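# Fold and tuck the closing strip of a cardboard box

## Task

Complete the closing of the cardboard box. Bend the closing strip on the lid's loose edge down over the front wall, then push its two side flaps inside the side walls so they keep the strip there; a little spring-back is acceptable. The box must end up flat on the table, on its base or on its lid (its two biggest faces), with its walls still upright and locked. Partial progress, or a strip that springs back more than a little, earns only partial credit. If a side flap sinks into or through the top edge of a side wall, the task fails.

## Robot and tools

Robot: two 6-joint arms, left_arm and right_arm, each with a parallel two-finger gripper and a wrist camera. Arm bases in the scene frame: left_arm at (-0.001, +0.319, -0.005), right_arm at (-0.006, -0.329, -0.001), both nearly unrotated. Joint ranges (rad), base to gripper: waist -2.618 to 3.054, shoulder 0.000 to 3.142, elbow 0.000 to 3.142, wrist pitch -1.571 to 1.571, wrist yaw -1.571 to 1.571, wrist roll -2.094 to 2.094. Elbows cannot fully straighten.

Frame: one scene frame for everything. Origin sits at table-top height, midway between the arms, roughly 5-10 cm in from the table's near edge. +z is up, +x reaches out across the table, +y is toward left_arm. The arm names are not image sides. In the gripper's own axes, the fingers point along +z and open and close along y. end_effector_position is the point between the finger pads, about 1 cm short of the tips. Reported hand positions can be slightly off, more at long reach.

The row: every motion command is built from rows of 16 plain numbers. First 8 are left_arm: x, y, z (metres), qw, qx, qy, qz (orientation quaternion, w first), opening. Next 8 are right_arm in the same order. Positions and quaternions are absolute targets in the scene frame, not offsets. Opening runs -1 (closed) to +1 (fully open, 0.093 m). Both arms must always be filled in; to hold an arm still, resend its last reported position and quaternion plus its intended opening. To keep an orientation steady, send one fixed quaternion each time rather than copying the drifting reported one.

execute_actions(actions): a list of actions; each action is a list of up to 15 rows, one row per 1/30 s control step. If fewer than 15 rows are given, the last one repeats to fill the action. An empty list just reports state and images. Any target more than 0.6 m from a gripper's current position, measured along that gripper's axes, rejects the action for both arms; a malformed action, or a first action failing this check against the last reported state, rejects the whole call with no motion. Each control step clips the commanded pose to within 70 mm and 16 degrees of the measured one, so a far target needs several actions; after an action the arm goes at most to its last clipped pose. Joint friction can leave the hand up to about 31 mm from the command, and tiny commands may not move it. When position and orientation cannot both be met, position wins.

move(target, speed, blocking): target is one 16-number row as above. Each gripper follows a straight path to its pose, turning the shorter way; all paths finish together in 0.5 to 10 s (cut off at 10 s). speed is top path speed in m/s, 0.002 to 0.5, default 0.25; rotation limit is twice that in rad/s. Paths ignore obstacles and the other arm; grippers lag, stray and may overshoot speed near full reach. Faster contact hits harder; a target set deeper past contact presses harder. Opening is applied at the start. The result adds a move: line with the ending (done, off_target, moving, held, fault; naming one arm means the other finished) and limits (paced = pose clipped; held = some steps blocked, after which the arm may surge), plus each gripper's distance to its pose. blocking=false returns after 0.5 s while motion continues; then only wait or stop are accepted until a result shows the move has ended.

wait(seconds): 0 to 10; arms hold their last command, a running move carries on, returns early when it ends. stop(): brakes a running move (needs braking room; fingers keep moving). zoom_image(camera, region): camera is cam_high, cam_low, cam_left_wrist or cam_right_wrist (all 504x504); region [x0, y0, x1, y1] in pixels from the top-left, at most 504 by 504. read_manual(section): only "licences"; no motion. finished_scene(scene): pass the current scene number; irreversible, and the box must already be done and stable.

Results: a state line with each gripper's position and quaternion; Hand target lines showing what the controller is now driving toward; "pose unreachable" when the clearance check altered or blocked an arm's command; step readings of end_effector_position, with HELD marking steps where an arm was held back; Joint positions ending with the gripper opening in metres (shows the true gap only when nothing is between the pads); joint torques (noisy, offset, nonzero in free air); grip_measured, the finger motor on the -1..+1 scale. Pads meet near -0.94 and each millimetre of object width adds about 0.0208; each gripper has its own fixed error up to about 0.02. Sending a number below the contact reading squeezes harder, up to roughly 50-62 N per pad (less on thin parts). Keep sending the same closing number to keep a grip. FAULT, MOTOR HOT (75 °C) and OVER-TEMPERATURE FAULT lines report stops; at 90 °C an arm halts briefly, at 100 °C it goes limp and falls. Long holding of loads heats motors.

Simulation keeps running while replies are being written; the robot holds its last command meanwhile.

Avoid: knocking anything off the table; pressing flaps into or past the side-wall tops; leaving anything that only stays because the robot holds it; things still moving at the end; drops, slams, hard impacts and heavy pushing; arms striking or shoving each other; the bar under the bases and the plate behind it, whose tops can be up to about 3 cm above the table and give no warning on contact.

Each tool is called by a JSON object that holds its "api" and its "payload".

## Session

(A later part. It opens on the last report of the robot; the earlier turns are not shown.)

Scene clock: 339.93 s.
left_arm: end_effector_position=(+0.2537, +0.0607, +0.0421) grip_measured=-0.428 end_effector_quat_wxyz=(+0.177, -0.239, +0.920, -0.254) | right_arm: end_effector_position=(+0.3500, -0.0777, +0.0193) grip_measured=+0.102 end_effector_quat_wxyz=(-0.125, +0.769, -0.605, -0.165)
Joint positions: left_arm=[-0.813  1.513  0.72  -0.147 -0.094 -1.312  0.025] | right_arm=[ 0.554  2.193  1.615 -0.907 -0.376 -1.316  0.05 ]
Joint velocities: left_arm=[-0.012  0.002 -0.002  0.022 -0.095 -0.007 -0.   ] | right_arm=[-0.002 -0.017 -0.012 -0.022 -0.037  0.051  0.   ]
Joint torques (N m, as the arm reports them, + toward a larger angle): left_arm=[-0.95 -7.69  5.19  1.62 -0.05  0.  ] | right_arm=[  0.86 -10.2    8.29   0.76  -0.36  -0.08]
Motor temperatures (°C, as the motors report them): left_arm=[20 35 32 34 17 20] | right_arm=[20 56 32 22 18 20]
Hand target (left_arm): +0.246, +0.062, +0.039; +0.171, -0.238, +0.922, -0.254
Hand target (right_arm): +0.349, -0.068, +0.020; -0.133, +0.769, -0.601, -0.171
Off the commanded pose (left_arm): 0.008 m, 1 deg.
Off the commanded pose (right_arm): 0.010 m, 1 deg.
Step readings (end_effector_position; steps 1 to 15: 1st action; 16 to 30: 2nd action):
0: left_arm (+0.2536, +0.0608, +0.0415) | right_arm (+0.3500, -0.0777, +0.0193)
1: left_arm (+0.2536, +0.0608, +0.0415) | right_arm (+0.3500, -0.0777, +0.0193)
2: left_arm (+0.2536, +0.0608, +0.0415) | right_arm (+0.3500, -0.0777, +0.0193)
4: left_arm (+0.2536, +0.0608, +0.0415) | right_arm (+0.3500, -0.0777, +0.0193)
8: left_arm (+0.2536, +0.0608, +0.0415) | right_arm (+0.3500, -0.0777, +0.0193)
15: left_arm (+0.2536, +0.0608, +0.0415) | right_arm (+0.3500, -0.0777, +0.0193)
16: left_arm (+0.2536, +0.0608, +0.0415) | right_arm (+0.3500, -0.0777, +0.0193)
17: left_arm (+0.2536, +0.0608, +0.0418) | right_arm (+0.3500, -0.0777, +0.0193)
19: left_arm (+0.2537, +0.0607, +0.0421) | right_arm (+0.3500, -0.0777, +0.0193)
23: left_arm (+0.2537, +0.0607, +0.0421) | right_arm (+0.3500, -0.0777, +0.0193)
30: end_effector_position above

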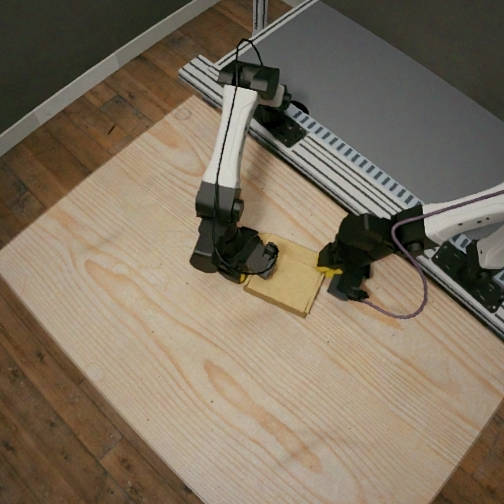

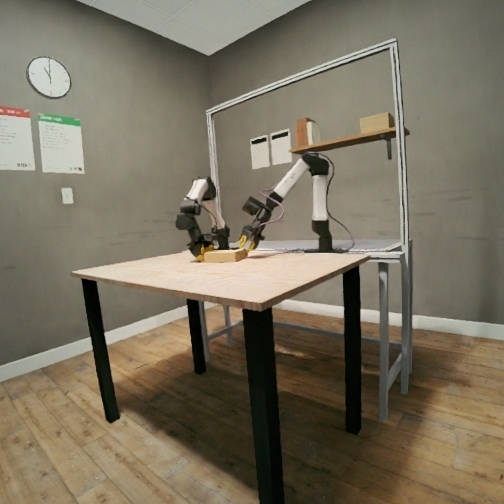

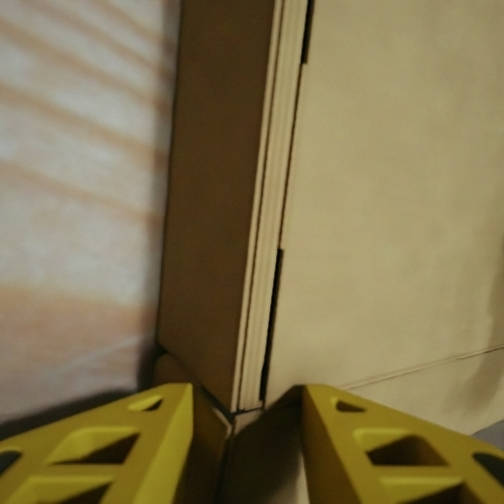

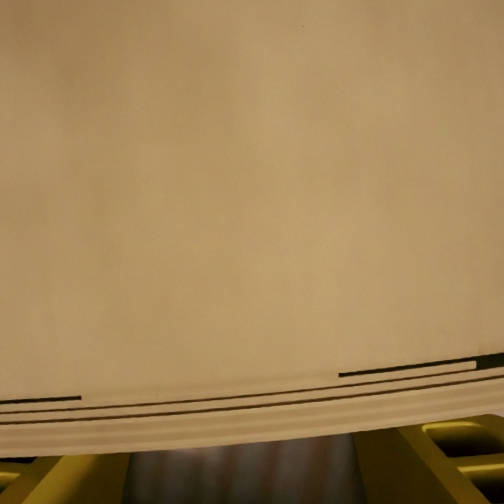

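{"api": "execute_actions", "payload": {"actions": [[[0.246,0.062,0.039,0.1716,-0.2378,0.9215,-0.2545,-0.48,0.349,-0.068,0.020,0.1332,-0.7695,0.6011,0.1706,0.1]]]}}

{"api": "zoom_image", "payload": {"camera": "cam_left_wrist", "region": [100, 304, 300, 504]}}

Scene clock: 345.90 s.
left_arm: end_effector_position=(+0.2535, +0.0609, +0.0424) grip_measured=-0.477 end_effector_quat_wxyz=(+0.177, -0.239, +0.920, -0.254) | right_arm: end_effector_position=(+0.3500, -0.0777, +0.0193) grip_measured=+0.102 end_effector_quat_wxyz=(-0.125, +0.769, -0.605, -0.165)
Joint positions: left_arm=[-0.813  1.511  0.72  -0.149 -0.094 -1.312  0.022] | right_arm=[ 0.554  2.193  1.615 -0.907 -0.376 -1.316  0.05 ]
Joint velocities: left_arm=[ 0.002 -0.012 -0.012 -0.022 -0.037  0.022 -0.   ] | right_arm=[ 0.012  0.007  0.022 -0.007 -0.022  0.007 -0.001]
Joint torques (N m, as the arm reports them, + toward a larger angle): left_arm=[-0.95 -7.5   5.15  1.63 -0.04 -0.02] | right_arm=[  0.89 -10.26   8.32   0.77  -0.37  -0.07]
Motor temperatures (°C, as the motors report them): left_arm=[20 36 32 34 17 20] | right_arm=[20 56 32 22 18 20]
Hand target (left_arm): +0.246, +0.062, +0.039; +0.172, -0.238, +0.922, -0.254
Hand target (right_arm): +0.349, -0.068, +0.020; -0.133, +0.769, -0.601, -0.171
Off the commanded pose (left_arm): 0.008 m, 1 deg.
Off the commanded pose (right_arm): 0.010 m, 1 deg.
Step readings (end_effector_position):
0: left_arm (+0.2537, +0.0607, +0.0421) | right_arm (+0.3500, -0.0777, +0.0193)
1: left_arm (+0.2537, +0.0607, +0.0421) | right_arm (+0.3500, -0.0777, +0.0193)
2: left_arm (+0.2536, +0.0607, +0.0423) | right_arm (+0.3500, -0.0777, +0.0193)
4: left_arm (+0.2535, +0.0609, +0.0424) | right_arm (+0.3500, -0.0777, +0.0193)
8: left_arm (+0.2535, +0.0609, +0.0424) | right_arm (+0.3500, -0.0777, +0.0193)
15: end_effector_position above

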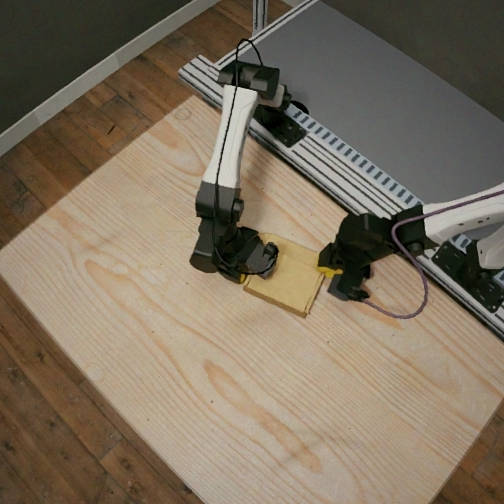

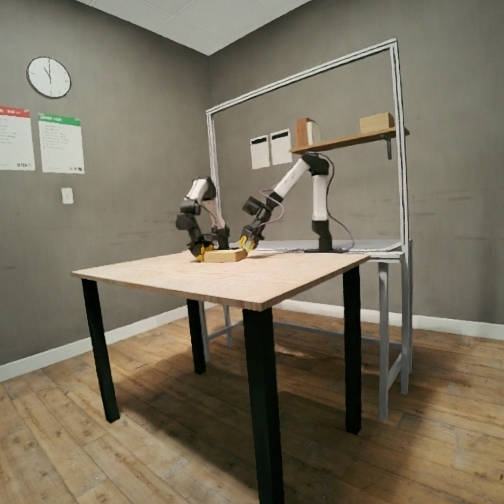

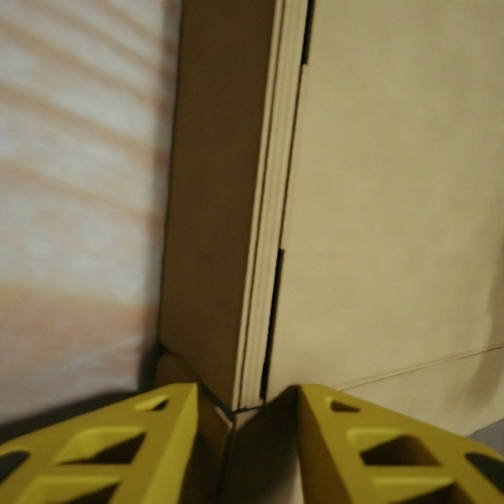

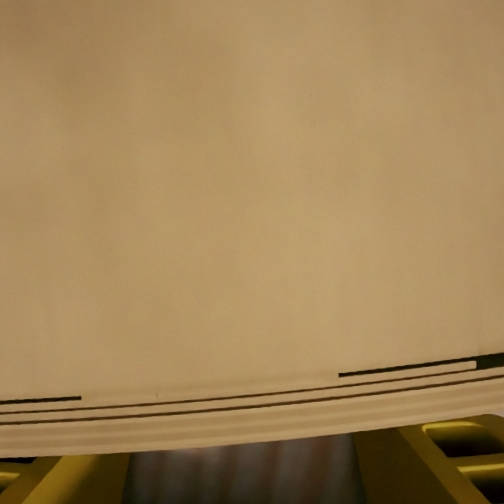

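Region (100, 304, 300, 504) of cam_left_wrist's 504x504 image, scaled by 2.520, with more detail than that image has.

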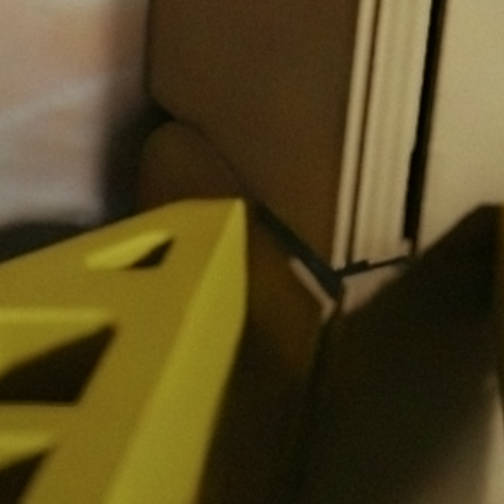

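{"api": "move", "payload": {"target": [0.2415,0.0605,0.040,0.1716,-0.2378,0.9215,-0.2545,-0.34,0.349,-0.068,0.020,0.1332,-0.7695,0.6011,0.1706,0.1], "speed": 0.008}}

{"api": "zoom_image", "payload": {"camera": "cam_left_wrist", "region": [100, 304, 300, 504]}}

Scene clock: 384.90 s.
left_arm: end_effector_position=(+0.2497, +0.0573, +0.0426) grip_measured=-0.342 end_effector_quat_wxyz=(+0.175, -0.238, +0.921, -0.255) | right_arm: end_effector_position=(+0.3502, -0.0780, +0.0192) grip_measured=+0.102 end_effector_quat_wxyz=(-0.125, +0.769, -0.606, -0.164)
Joint positions: left_arm=[-0.829  1.511  0.72  -0.149 -0.099 -1.325  0.029] | right_arm=[ 0.554  2.193  1.615 -0.907 -0.374 -1.316  0.05 ]
Joint velocities: left_arm=[-0.007 -0.007 -0.007  0.081  0.066 -0.007  0.001] | right_arm=[ 0.002 -0.012 -0.007 -0.081 -0.007  0.095 -0.   ]
Joint torques (N m, as the arm reports them, + toward a larger angle): left_arm=[-0.94 -8.29  4.86  1.58 -0.07 -0.01] | right_arm=[  0.89 -10.26   8.28   0.77  -0.37  -0.07]
Motor temperatures (°C, as the motors report them): left_arm=[20 36 31 34 17 20] | right_arm=[20 57 32 21 18 20]
Hand target (left_arm): +0.242, +0.060, +0.040; +0.172, -0.238, +0.922, -0.255
Hand target (right_arm): +0.349, -0.068, +0.020; -0.133, +0.769, -0.601, -0.171
Off the commanded pose (left_arm): 0.009 m, 0 deg.
Off the commanded pose (right_arm): 0.010 m, 1 deg.
move: done

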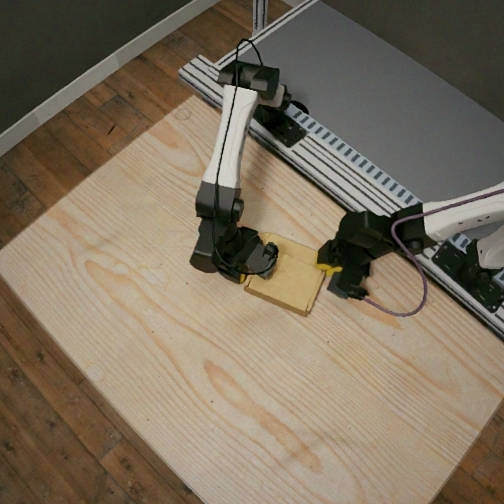

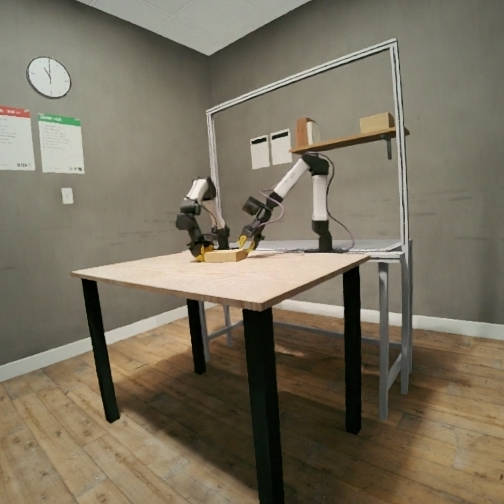

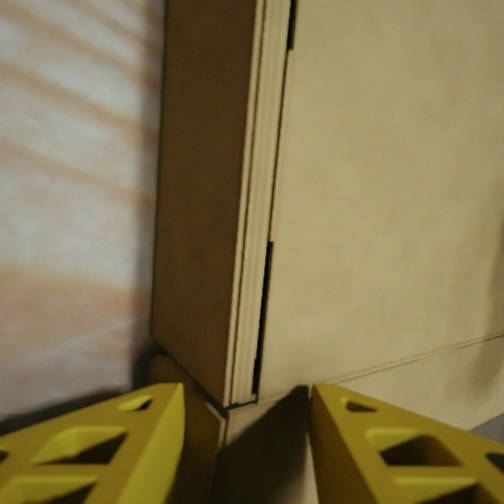

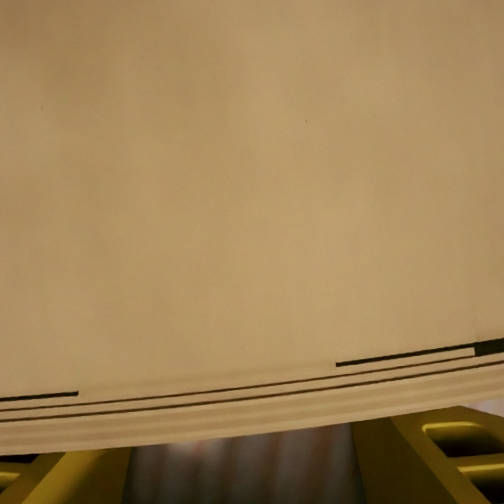

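Region (100, 304, 300, 504) of cam_left_wrist's 504x504 image, scaled by 2.520, with more detail than that image has.

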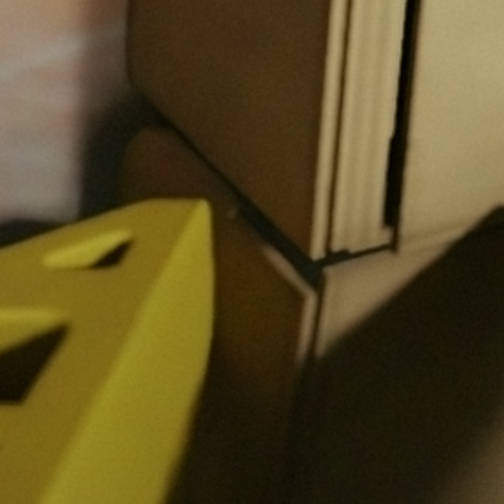

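{"api": "move", "payload": {"target": [0.240,0.0575,0.040,0.1716,-0.2378,0.9215,-0.2545,-0.36,0.349,-0.068,0.020,0.1332,-0.7695,0.6011,0.1706,0.1], "speed": 0.008}}

{"api": "zoom_image", "payload": {"camera": "cam_left_wrist", "region": [100, 304, 300, 504]}}

Scene clock: 392.03 s.
left_arm: end_effector_position=(+0.2473, +0.0552, +0.0427) grip_measured=-0.358 end_effector_quat_wxyz=(+0.175, -0.238, +0.920, -0.256) | right_arm: end_effector_position=(+0.3503, -0.0782, +0.0191) grip_measured=+0.102 end_effector_quat_wxyz=(-0.124, +0.769, -0.606, -0.163)
Joint positions: left_arm=[-0.841  1.511  0.72  -0.15  -0.105 -1.335  0.028] | right_arm=[ 0.554  2.193  1.615 -0.907 -0.373 -1.316  0.05 ]
Joint velocities: left_arm=[-0.012 -0.007  0.002 -0.037  0.022 -0.037 -0.   ] | right_arm=[-0.007  0.012 -0.017  0.037  0.037  0.022 -0.001]
Joint torques (N m, as the arm reports them, + toward a larger angle): left_arm=[-1.03 -7.75  5.29  1.55 -0.09  0.03] | right_arm=[  0.87 -10.24   8.32   0.77  -0.39  -0.07]
Motor temperatures (°C, as the motors report them): left_arm=[20 37 31 34 17 20] | right_arm=[20 57 32 21 18 20]
Hand target (left_arm): +0.240, +0.057, +0.040; +0.172, -0.238, +0.922, -0.254
Hand target (right_arm): +0.349, -0.068, +0.020; -0.133, +0.769, -0.601, -0.170
Off the commanded pose (left_arm): 0.008 m, 0 deg.
Off the commanded pose (right_arm): 0.010 m, 1 deg.
move: done

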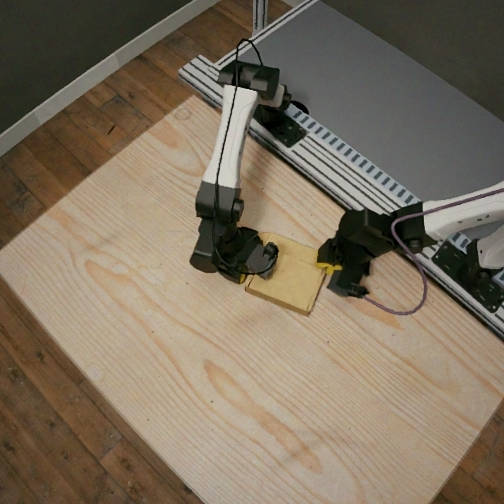

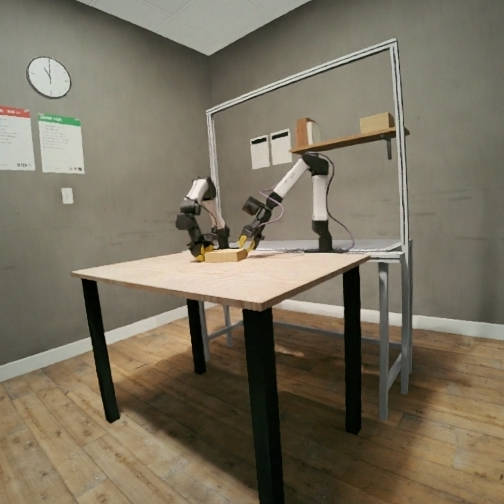

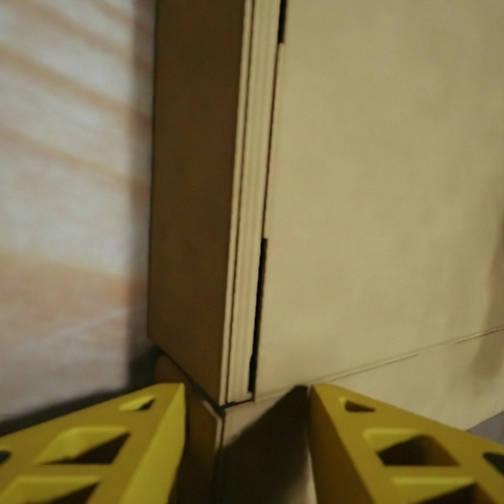

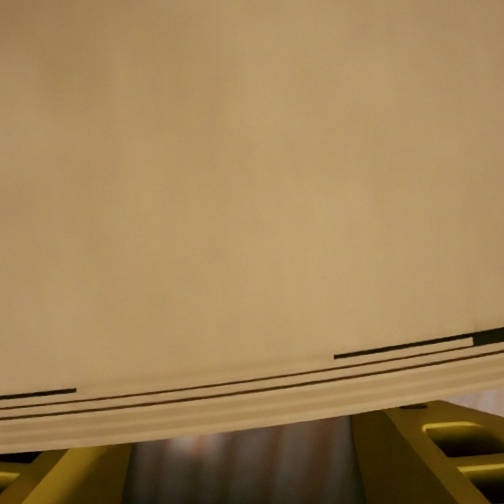

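Region (100, 304, 300, 504) of cam_left_wrist's 504x504 image, scaled by 2.520, with more detail than that image has.

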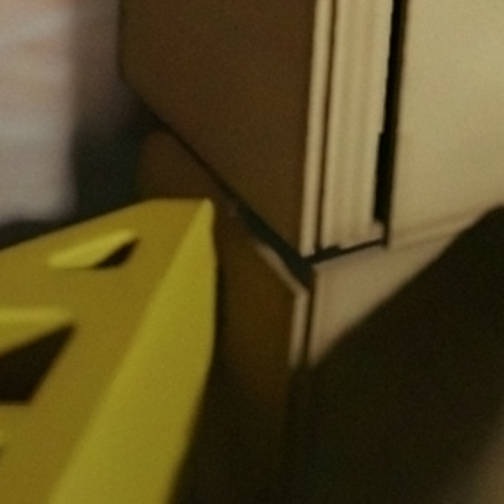

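{"api": "execute_actions", "payload": {"actions": [[[0.240,0.0575,0.040,0.1716,-0.2378,0.9215,-0.2545,-0.41,0.349,-0.068,0.020,0.1332,-0.7695,0.6011,0.1706,0.1]]]}}

{"api": "zoom_image", "payload": {"camera": "cam_left_wrist", "region": [100, 304, 300, 504]}}

Scene clock: 398.07 s.
left_arm: end_effector_position=(+0.2472, +0.0553, +0.0426) grip_measured=-0.408 end_effector_quat_wxyz=(+0.175, -0.239, +0.920, -0.255) | right_arm: end_effector_position=(+0.3503, -0.0782, +0.0191) grip_measured=+0.102 end_effector_quat_wxyz=(-0.124, +0.769, -0.606, -0.163)
Joint positions: left_arm=[-0.841  1.511  0.72  -0.15  -0.105 -1.336  0.026] | right_arm=[ 0.554  2.193  1.615 -0.907 -0.373 -1.316  0.05 ]
Joint velocities: left_arm=[-0.002 -0.002 -0.012  0.095 -0.037  0.022  0.   ] | right_arm=[-0.012 -0.022 -0.012  0.007  0.007  0.066 -0.   ]
Joint torques (N m, as the arm reports them, + toward a larger angle): left_arm=[-0.95 -7.77  5.32  1.56 -0.13  0.01] | right_arm=[  0.87 -10.27   8.32   0.76  -0.39  -0.07]
Motor temperatures (°C, as the motors report them): left_arm=[20 37 31 34 17 20] | right_arm=[20 57 32 21 18 20]
Hand target (left_arm): +0.240, +0.057, +0.040; +0.172, -0.238, +0.922, -0.254
Hand target (right_arm): +0.349, -0.068, +0.020; -0.133, +0.769, -0.601, -0.171
Off the commanded pose (left_arm): 0.008 m, 0 deg.
Off the commanded pose (right_arm): 0.010 m, 1 deg.
Step readings (end_effector_position):
0: left_arm (+0.2473, +0.0552, +0.0427) | right_arm (+0.3503, -0.0782, +0.0191)
1: left_arm (+0.2473, +0.0552, +0.0427) | right_arm (+0.3503, -0.0782, +0.0191)
2: left_arm (+0.2472, +0.0553, +0.0426) | right_arm (+0.3503, -0.0782, +0.0191)
4: left_arm (+0.2472, +0.0553, +0.0426) | right_arm (+0.3503, -0.0782, +0.0191)
8: left_arm (+0.2472, +0.0553, +0.0426) | right_arm (+0.3503, -0.0782, +0.0191)
15: end_effector_position above

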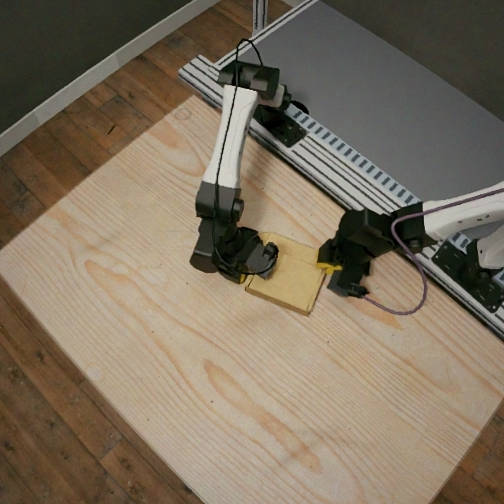

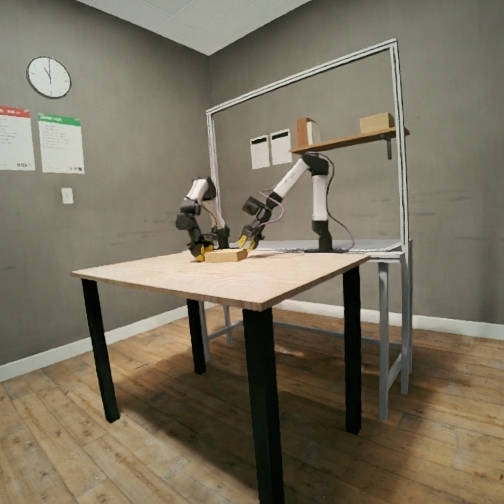

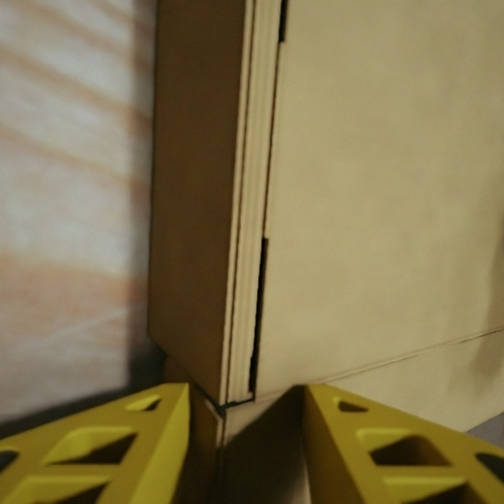

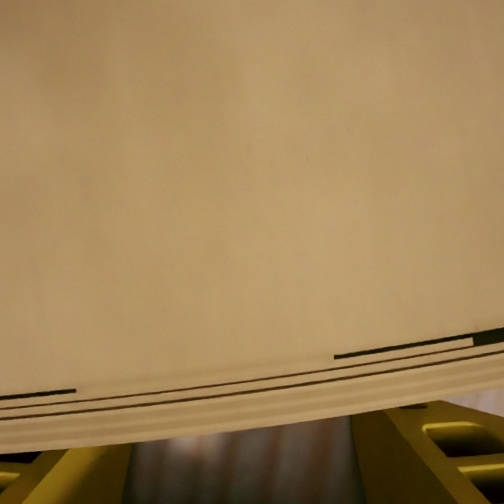

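Region (100, 304, 300, 504) of cam_left_wrist's 504x504 image, scaled by 2.520, with more detail than that image has.

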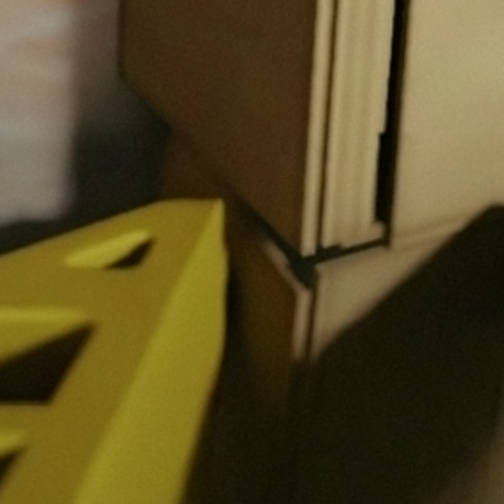

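{"api": "move", "payload": {"target": [0.240,0.0575,0.032,0.1716,-0.2378,0.9215,-0.2545,-0.41,0.349,-0.068,0.020,0.1332,-0.7695,0.6011,0.1706,0.1], "speed": 0.008}}

{"api": "zoom_image", "payload": {"camera": "cam_left_wrist", "region": [100, 304, 300, 504]}}

Scene clock: 405.53 s.
left_arm: end_effector_position=(+0.2468, +0.0559, +0.0406) grip_measured=-0.408 end_effector_quat_wxyz=(+0.176, -0.239, +0.920, -0.257) | right_arm: end_effector_position=(+0.3504, -0.0781, +0.0191) grip_measured=+0.102 end_effector_quat_wxyz=(-0.125, +0.769, -0.606, -0.163)
Joint positions: left_arm=[-0.841  1.511  0.708 -0.133 -0.106 -1.336  0.026] | right_arm=[ 0.554  2.193  1.615 -0.906 -0.373 -1.316  0.05 ]
Joint velocities: left_arm=[ 0.007  0.007  0.017  0.007  0.007 -0.037  0.001] | right_arm=[-0.012  0.007 -0.007 -0.007  0.037 -0.007 -0.   ]
Joint torques (N m, as the arm reports them, + toward a larger angle): left_arm=[-0.96 -6.12  4.67  1.77 -0.08  0.02] | right_arm=[  0.86 -10.27   8.31   0.75  -0.39  -0.07]
Motor temperatures (°C, as the motors report them): left_arm=[20 37 31 34 17 20] | right_arm=[20 58 32 21 18 20]
Hand target (left_arm): +0.240, +0.058, +0.032; +0.172, -0.238, +0.922, -0.254
Hand target (right_arm): +0.349, -0.068, +0.020; -0.133, +0.769, -0.601, -0.170
Off the commanded pose (left_arm): 0.011 m, 1 deg.
Off the commanded pose (right_arm): 0.010 m, 1 deg.
move: off_target (left_arm)

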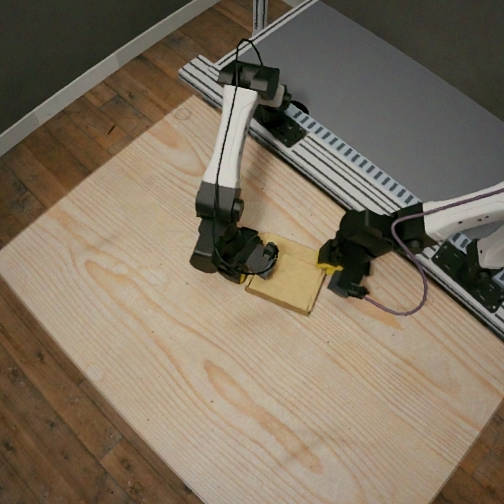

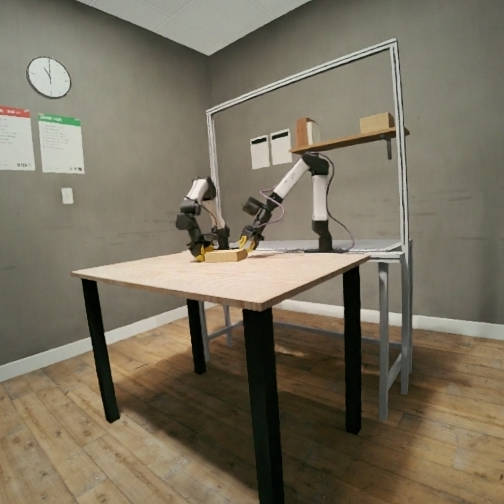

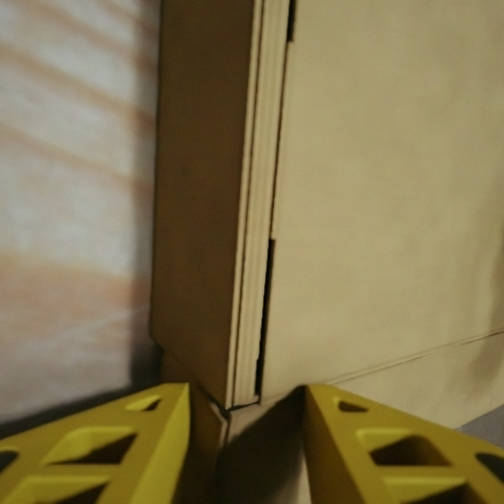

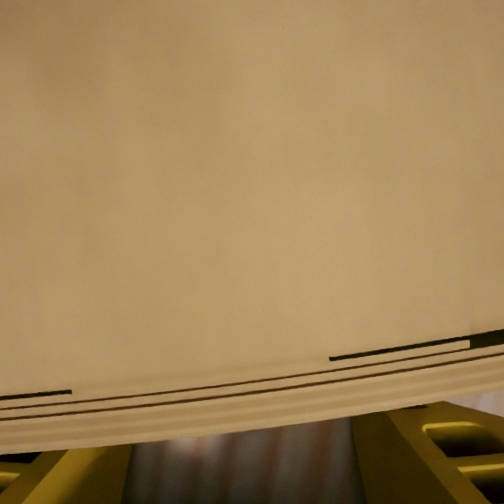

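Region (100, 304, 300, 504) of cam_left_wrist's 504x504 image, scaled by 2.520, with more detail than that image has.

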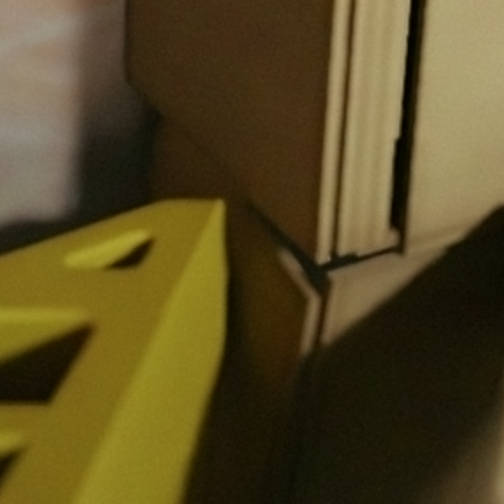

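{"api": "execute_actions", "payload": {"actions": [[[0.240,0.0575,0.032,0.1716,-0.2378,0.9215,-0.2545,-0.36,0.349,-0.068,0.020,0.1332,-0.7695,0.6011,0.1706,0.1]],[[0.240,0.0575,0.032,0.1716,-0.2378,0.9215,-0.2545,-0.28,0.349,-0.068,0.020,0.1332,-0.7695,0.6011,0.1706,0.1]]]}}

{"api": "zoom_image", "payload": {"camera": "cam_left_wrist", "region": [100, 304, 300, 504]}}

Scene clock: 411.80 s.
left_arm: end_effector_position=(+0.2470, +0.0557, +0.0408) grip_measured=-0.282 end_effector_quat_wxyz=(+0.176, -0.239, +0.919, -0.258) | right_arm: end_effector_position=(+0.3500, -0.0773, +0.0196) grip_measured=+0.102 end_effector_quat_wxyz=(-0.126, +0.768, -0.605, -0.166)
Joint positions: left_arm=[-0.841  1.511  0.708 -0.131 -0.106 -1.336  0.032] | right_arm=[ 0.554  2.193  1.615 -0.906 -0.379 -1.316  0.05 ]
Joint velocities: left_arm=[ 0.007 -0.022  0.022  0.007  0.022 -0.007 -0.001] | right_arm=[-0.002 -0.017 -0.007  0.022  0.022 -0.037 -0.001]
Joint torques (N m, as the arm reports them, + toward a larger angle): left_arm=[-0.97 -6.04  4.75  1.75 -0.07  0.03] | right_arm=[  0.88 -10.25   8.31   0.76  -0.33  -0.06]
Motor temperatures (°C, as the motors report them): left_arm=[20 36 30 34 17 20] | right_arm=[20 58 32 21 18 20]
Hand target (left_arm): +0.240, +0.058, +0.032; +0.172, -0.238, +0.922, -0.254
Hand target (right_arm): +0.349, -0.068, +0.020; -0.133, +0.769, -0.601, -0.170
Off the commanded pose (left_arm): 0.011 m, 1 deg.
Off the commanded pose (right_arm): 0.009 m, 1 deg.
Step readings (end_effector_position; steps 1 to 15: 1st action; 16 to 30: 2nd action):
0: left_arm (+0.2468, +0.0559, +0.0406) | right_arm (+0.3504, -0.0781, +0.0191)
1: left_arm (+0.2469, +0.0558, +0.0407) | right_arm (+0.3504, -0.0781, +0.0191)
2: left_arm (+0.2470, +0.0557, +0.0408) | right_arm (+0.3504, -0.0781, +0.0191)
4: left_arm (+0.2470, +0.0557, +0.0408) | right_arm (+0.3504, -0.0780, +0.0192)
8: left_arm (+0.2470, +0.0557, +0.0408) | right_arm (+0.3503, -0.0779, +0.0192)
15: left_arm (+0.2470, +0.0557, +0.0408) | right_arm (+0.3503, -0.0779, +0.0192)
16: left_arm (+0.2470, +0.0557, +0.0408) | right_arm (+0.3503, -0.0779, +0.0193)
17: left_arm (+0.2470, +0.0557, +0.0408) | right_arm (+0.3502, -0.0777, +0.0193)
19: left_arm (+0.2470, +0.0557, +0.0408) | right_arm (+0.3501, -0.0775, +0.0194)
23: left_arm (+0.2470, +0.0557, +0.0408) | right_arm (+0.3500, -0.0774, +0.0195)
30: end_effector_position above

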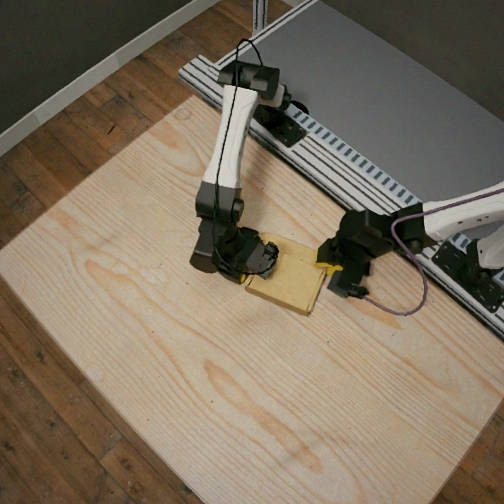

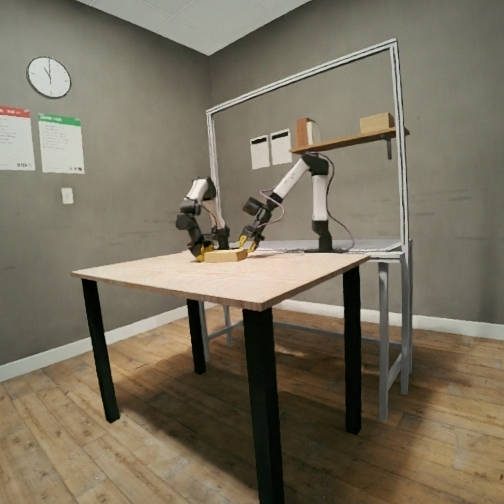

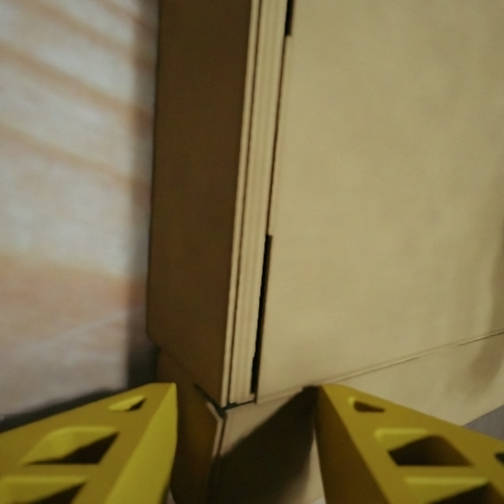

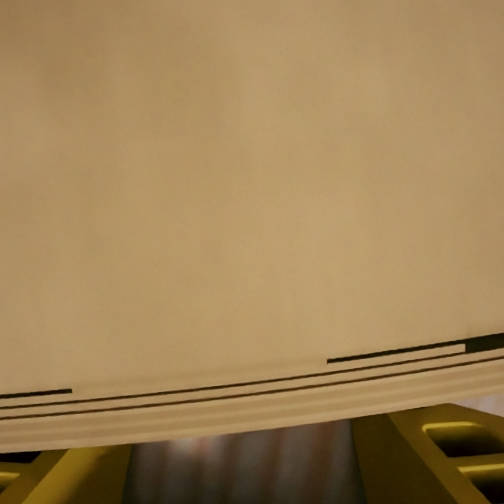

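Region (100, 304, 300, 504) of cam_left_wrist's 504x504 image, scaled by 2.520, with more detail than that image has.

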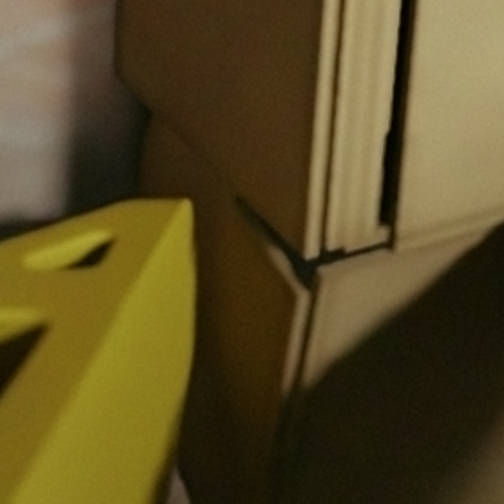

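{"api": "move", "payload": {"target": [0.240,0.0575,0.047,0.1716,-0.2378,0.9215,-0.2545,-0.30,0.358,-0.100,0.075,0.1332,-0.7695,0.6011,0.1706,0.5], "speed": 0.06}}

{"api": "move", "payload": {"target": [0.240,0.0575,0.047,0.1716,-0.2378,0.9215,-0.2545,-0.36,0.300,-0.066,0.105,0.080,-0.0885,0.946,0.299,0.7], "speed": 0.25}}

Scene clock: 463.20 s.
left_arm: end_effector_position=(+0.2431, +0.0603, +0.0412) grip_measured=-0.298 end_effector_quat_wxyz=(+0.172, -0.239, +0.922, -0.250) | right_arm: end_effector_position=(+0.3548, -0.1003, +0.0635) grip_measured=+0.498 end_effector_quat_wxyz=(-0.121, +0.768, -0.606, -0.171)
Joint positions: left_arm=[-0.841  1.495  0.708 -0.168 -0.106 -1.337  0.031] | right_arm=[ 0.5    2.144  1.72  -1.094 -0.388 -1.374  0.069]
Joint velocities: left_arm=[ 0.007 -0.017 -0.002  0.081 -0.081 -0.022  0.   ] | right_arm=[-0.002  0.002 -0.002 -0.007 -0.007 -0.022 -0.001]
Joint torques (N m, as the arm reports them, + toward a larger angle): left_arm=[-1.   -7.64  7.74  1.41 -0.1   0.02] | right_arm=[ -0.77 -11.54  10.04   0.4   -0.32  -0.22]
Motor temperatures (°C, as the motors report them): left_arm=[20 35 30 35 17 20] | right_arm=[20 59 32 21 18 20]
Hand target (left_arm): +0.240, +0.057, +0.047; +0.172, -0.238, +0.921, -0.255
Hand target (right_arm): +0.358, -0.100, +0.075; -0.133, +0.769, -0.601, -0.171
Off the commanded pose (left_arm): 0.007 m, 1 deg.
Off the commanded pose (right_arm): 0.012 m, 1 deg.
move: off_target (right_arm)

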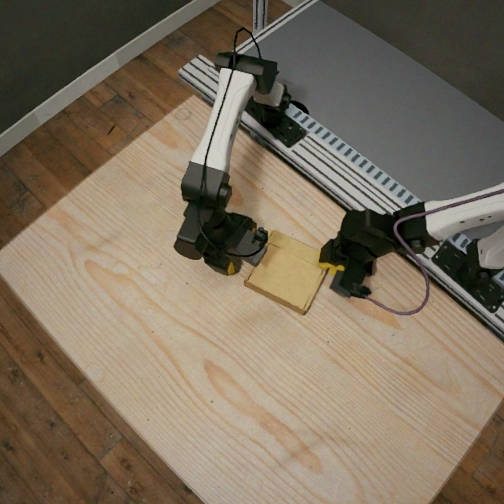

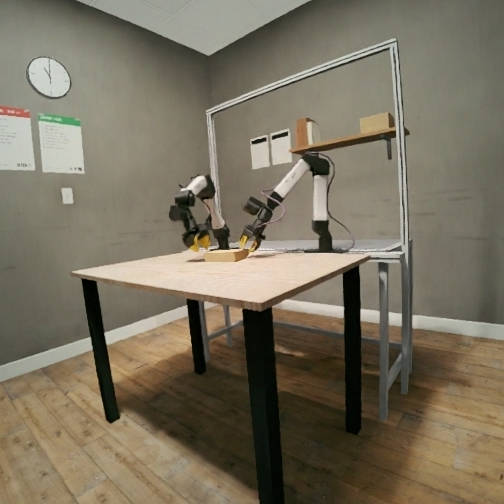

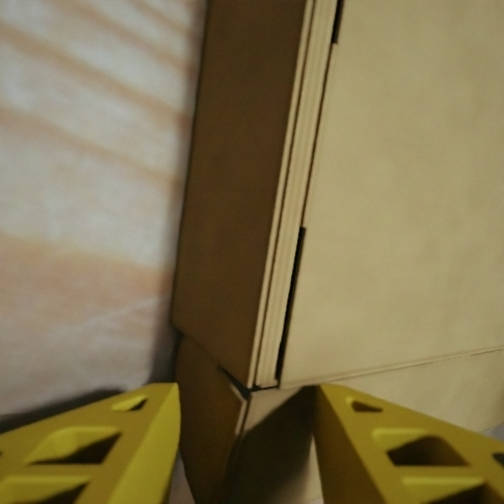

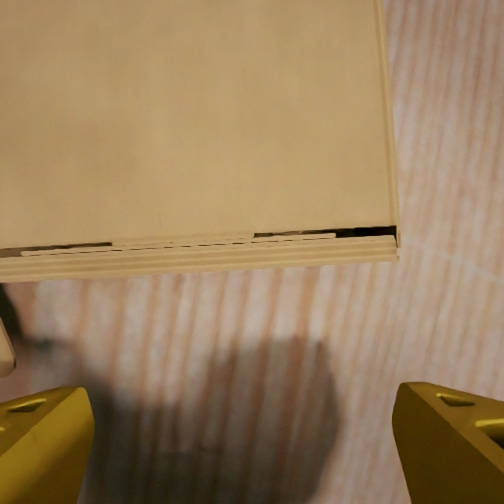

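Scene clock: 467.00 s.
left_arm: end_effector_position=(+0.2430, +0.0604, +0.0412) grip_measured=-0.358 end_effector_quat_wxyz=(+0.172, -0.239, +0.922, -0.249) | right_arm: end_effector_position=(+0.3022, -0.0707, +0.0993) grip_measured=+0.699 end_effector_quat_wxyz=(+0.072, -0.085, +0.949, +0.294)
Joint positions: left_arm=[-0.841  1.495  0.708 -0.168 -0.106 -1.337  0.028] | right_arm=[ 0.607  1.75   1.226 -0.647 -0.439  0.436  0.079]
Joint velocities: left_arm=[ 0.007  0.007 -0.002  0.007  0.11   0.022 -0.001] | right_arm=[-0.012 -0.012 -0.007 -0.007  0.007  0.022  0.   ]
Joint torques (N m, as the arm reports them, + toward a larger angle): left_arm=[-1.06 -7.6   7.69  1.4  -0.08  0.02] | right_arm=[ 0.82 -9.09  7.26  1.55 -0.08 -0.09]
Motor temperatures (°C, as the motors report them): left_arm=[20 35 30 35 17 20] | right_arm=[20 60 32 21 18 20]
Hand target (left_arm): +0.240, +0.057, +0.047; +0.172, -0.238, +0.921, -0.255
Hand target (right_arm): +0.300, -0.067, +0.103; +0.081, -0.088, +0.947, +0.298
Off the commanded pose (left_arm): 0.007 m, 1 deg.
Off the commanded pose (right_arm): 0.008 m, 1 deg.
move: done

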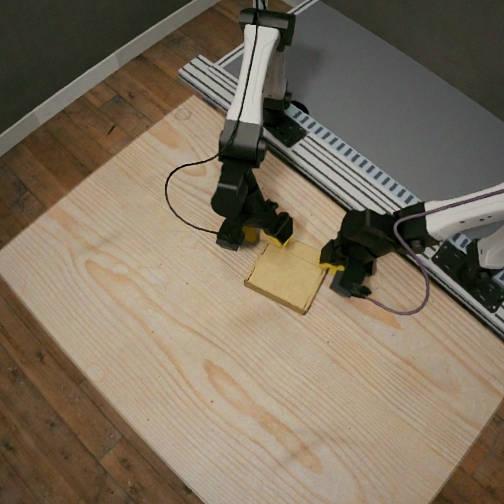

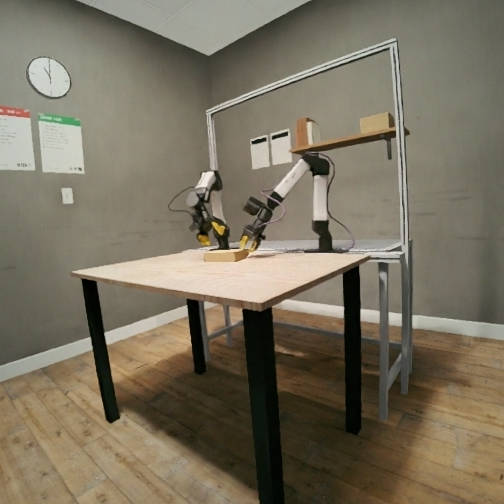

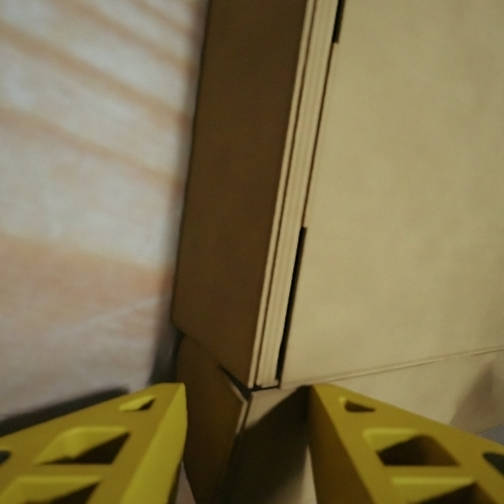

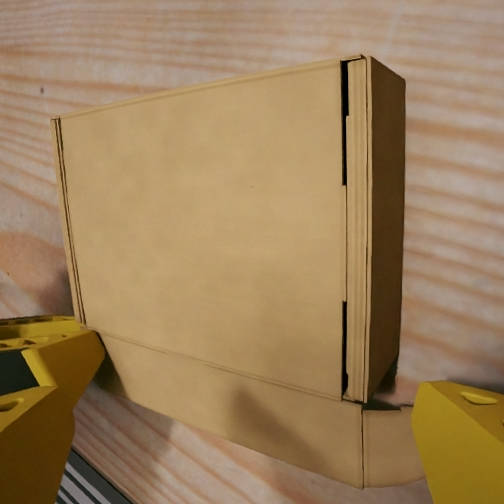

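{"api": "move", "payload": {"target": [0.255,0.053,0.047,0.1716,-0.2378,0.9215,-0.2545,-0.25,0.280,-0.069,0.078,0.080,-0.0885,0.946,0.299,0.7], "speed": 0.03}}

Scene clock: 495.43 s.
left_arm: end_effector_position=(+0.2496, +0.0585, +0.0413) grip_measured=-0.252 end_effector_quat_wxyz=(+0.172, -0.241, +0.922, -0.249) | right_arm: end_effector_position=(+0.2805, -0.0737, +0.0729) grip_measured=+0.699 end_effector_quat_wxyz=(+0.066, -0.084, +0.950, +0.293)
Joint positions: left_arm=[-0.828  1.517  0.73  -0.168 -0.099 -1.329  0.033] | right_arm=[ 0.629  1.715  1.076 -0.532 -0.433  0.458  0.079]
Joint velocities: left_arm=[-0.007  0.007 -0.002  0.037 -0.11  -0.022 -0.001] | right_arm=[-0.002 -0.007 -0.012  0.051 -0.022 -0.051 -0.001]
Joint torques (N m, as the arm reports them, + toward a larger angle): left_arm=[ 0.34 -5.61  9.76  1.49  0.04  0.16] | right_arm=[ 0.8  -8.73  6.92  1.54 -0.08 -0.11]
Motor temperatures (°C, as the motors report them): left_arm=[20 36 32 33 17 20] | right_arm=[20 57 31 23 18 20]
Hand target (left_arm): +0.255, +0.053, +0.047; +0.172, -0.238, +0.921, -0.255
Hand target (right_arm): +0.280, -0.069, +0.078; +0.080, -0.089, +0.947, +0.299
Off the commanded pose (left_arm): 0.010 m, 1 deg.
Off the commanded pose (right_arm): 0.007 m, 2 deg.
move: done

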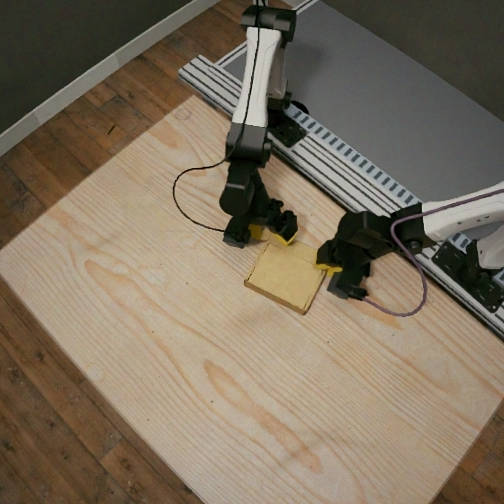

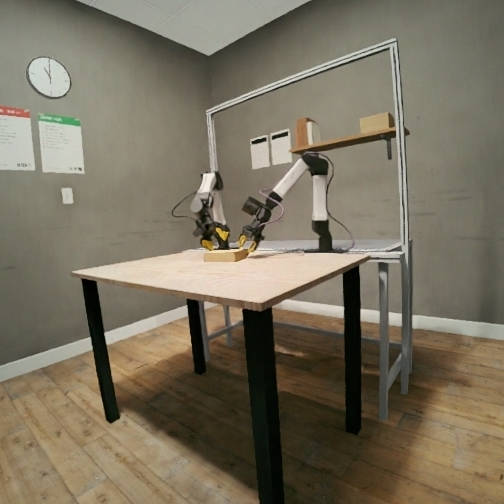

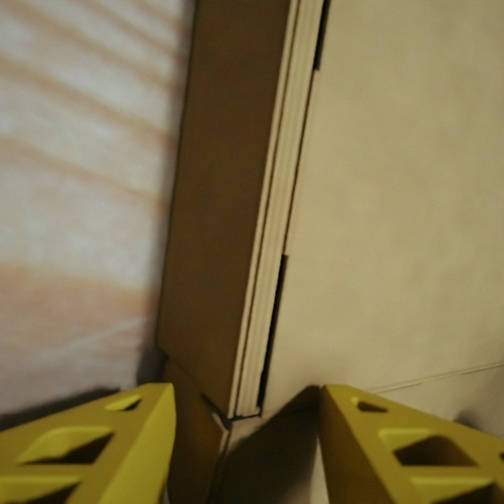

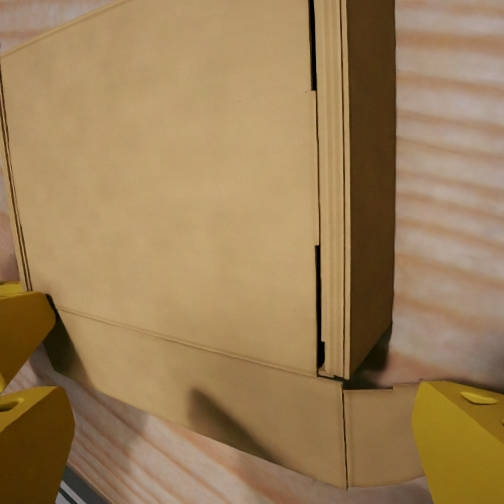

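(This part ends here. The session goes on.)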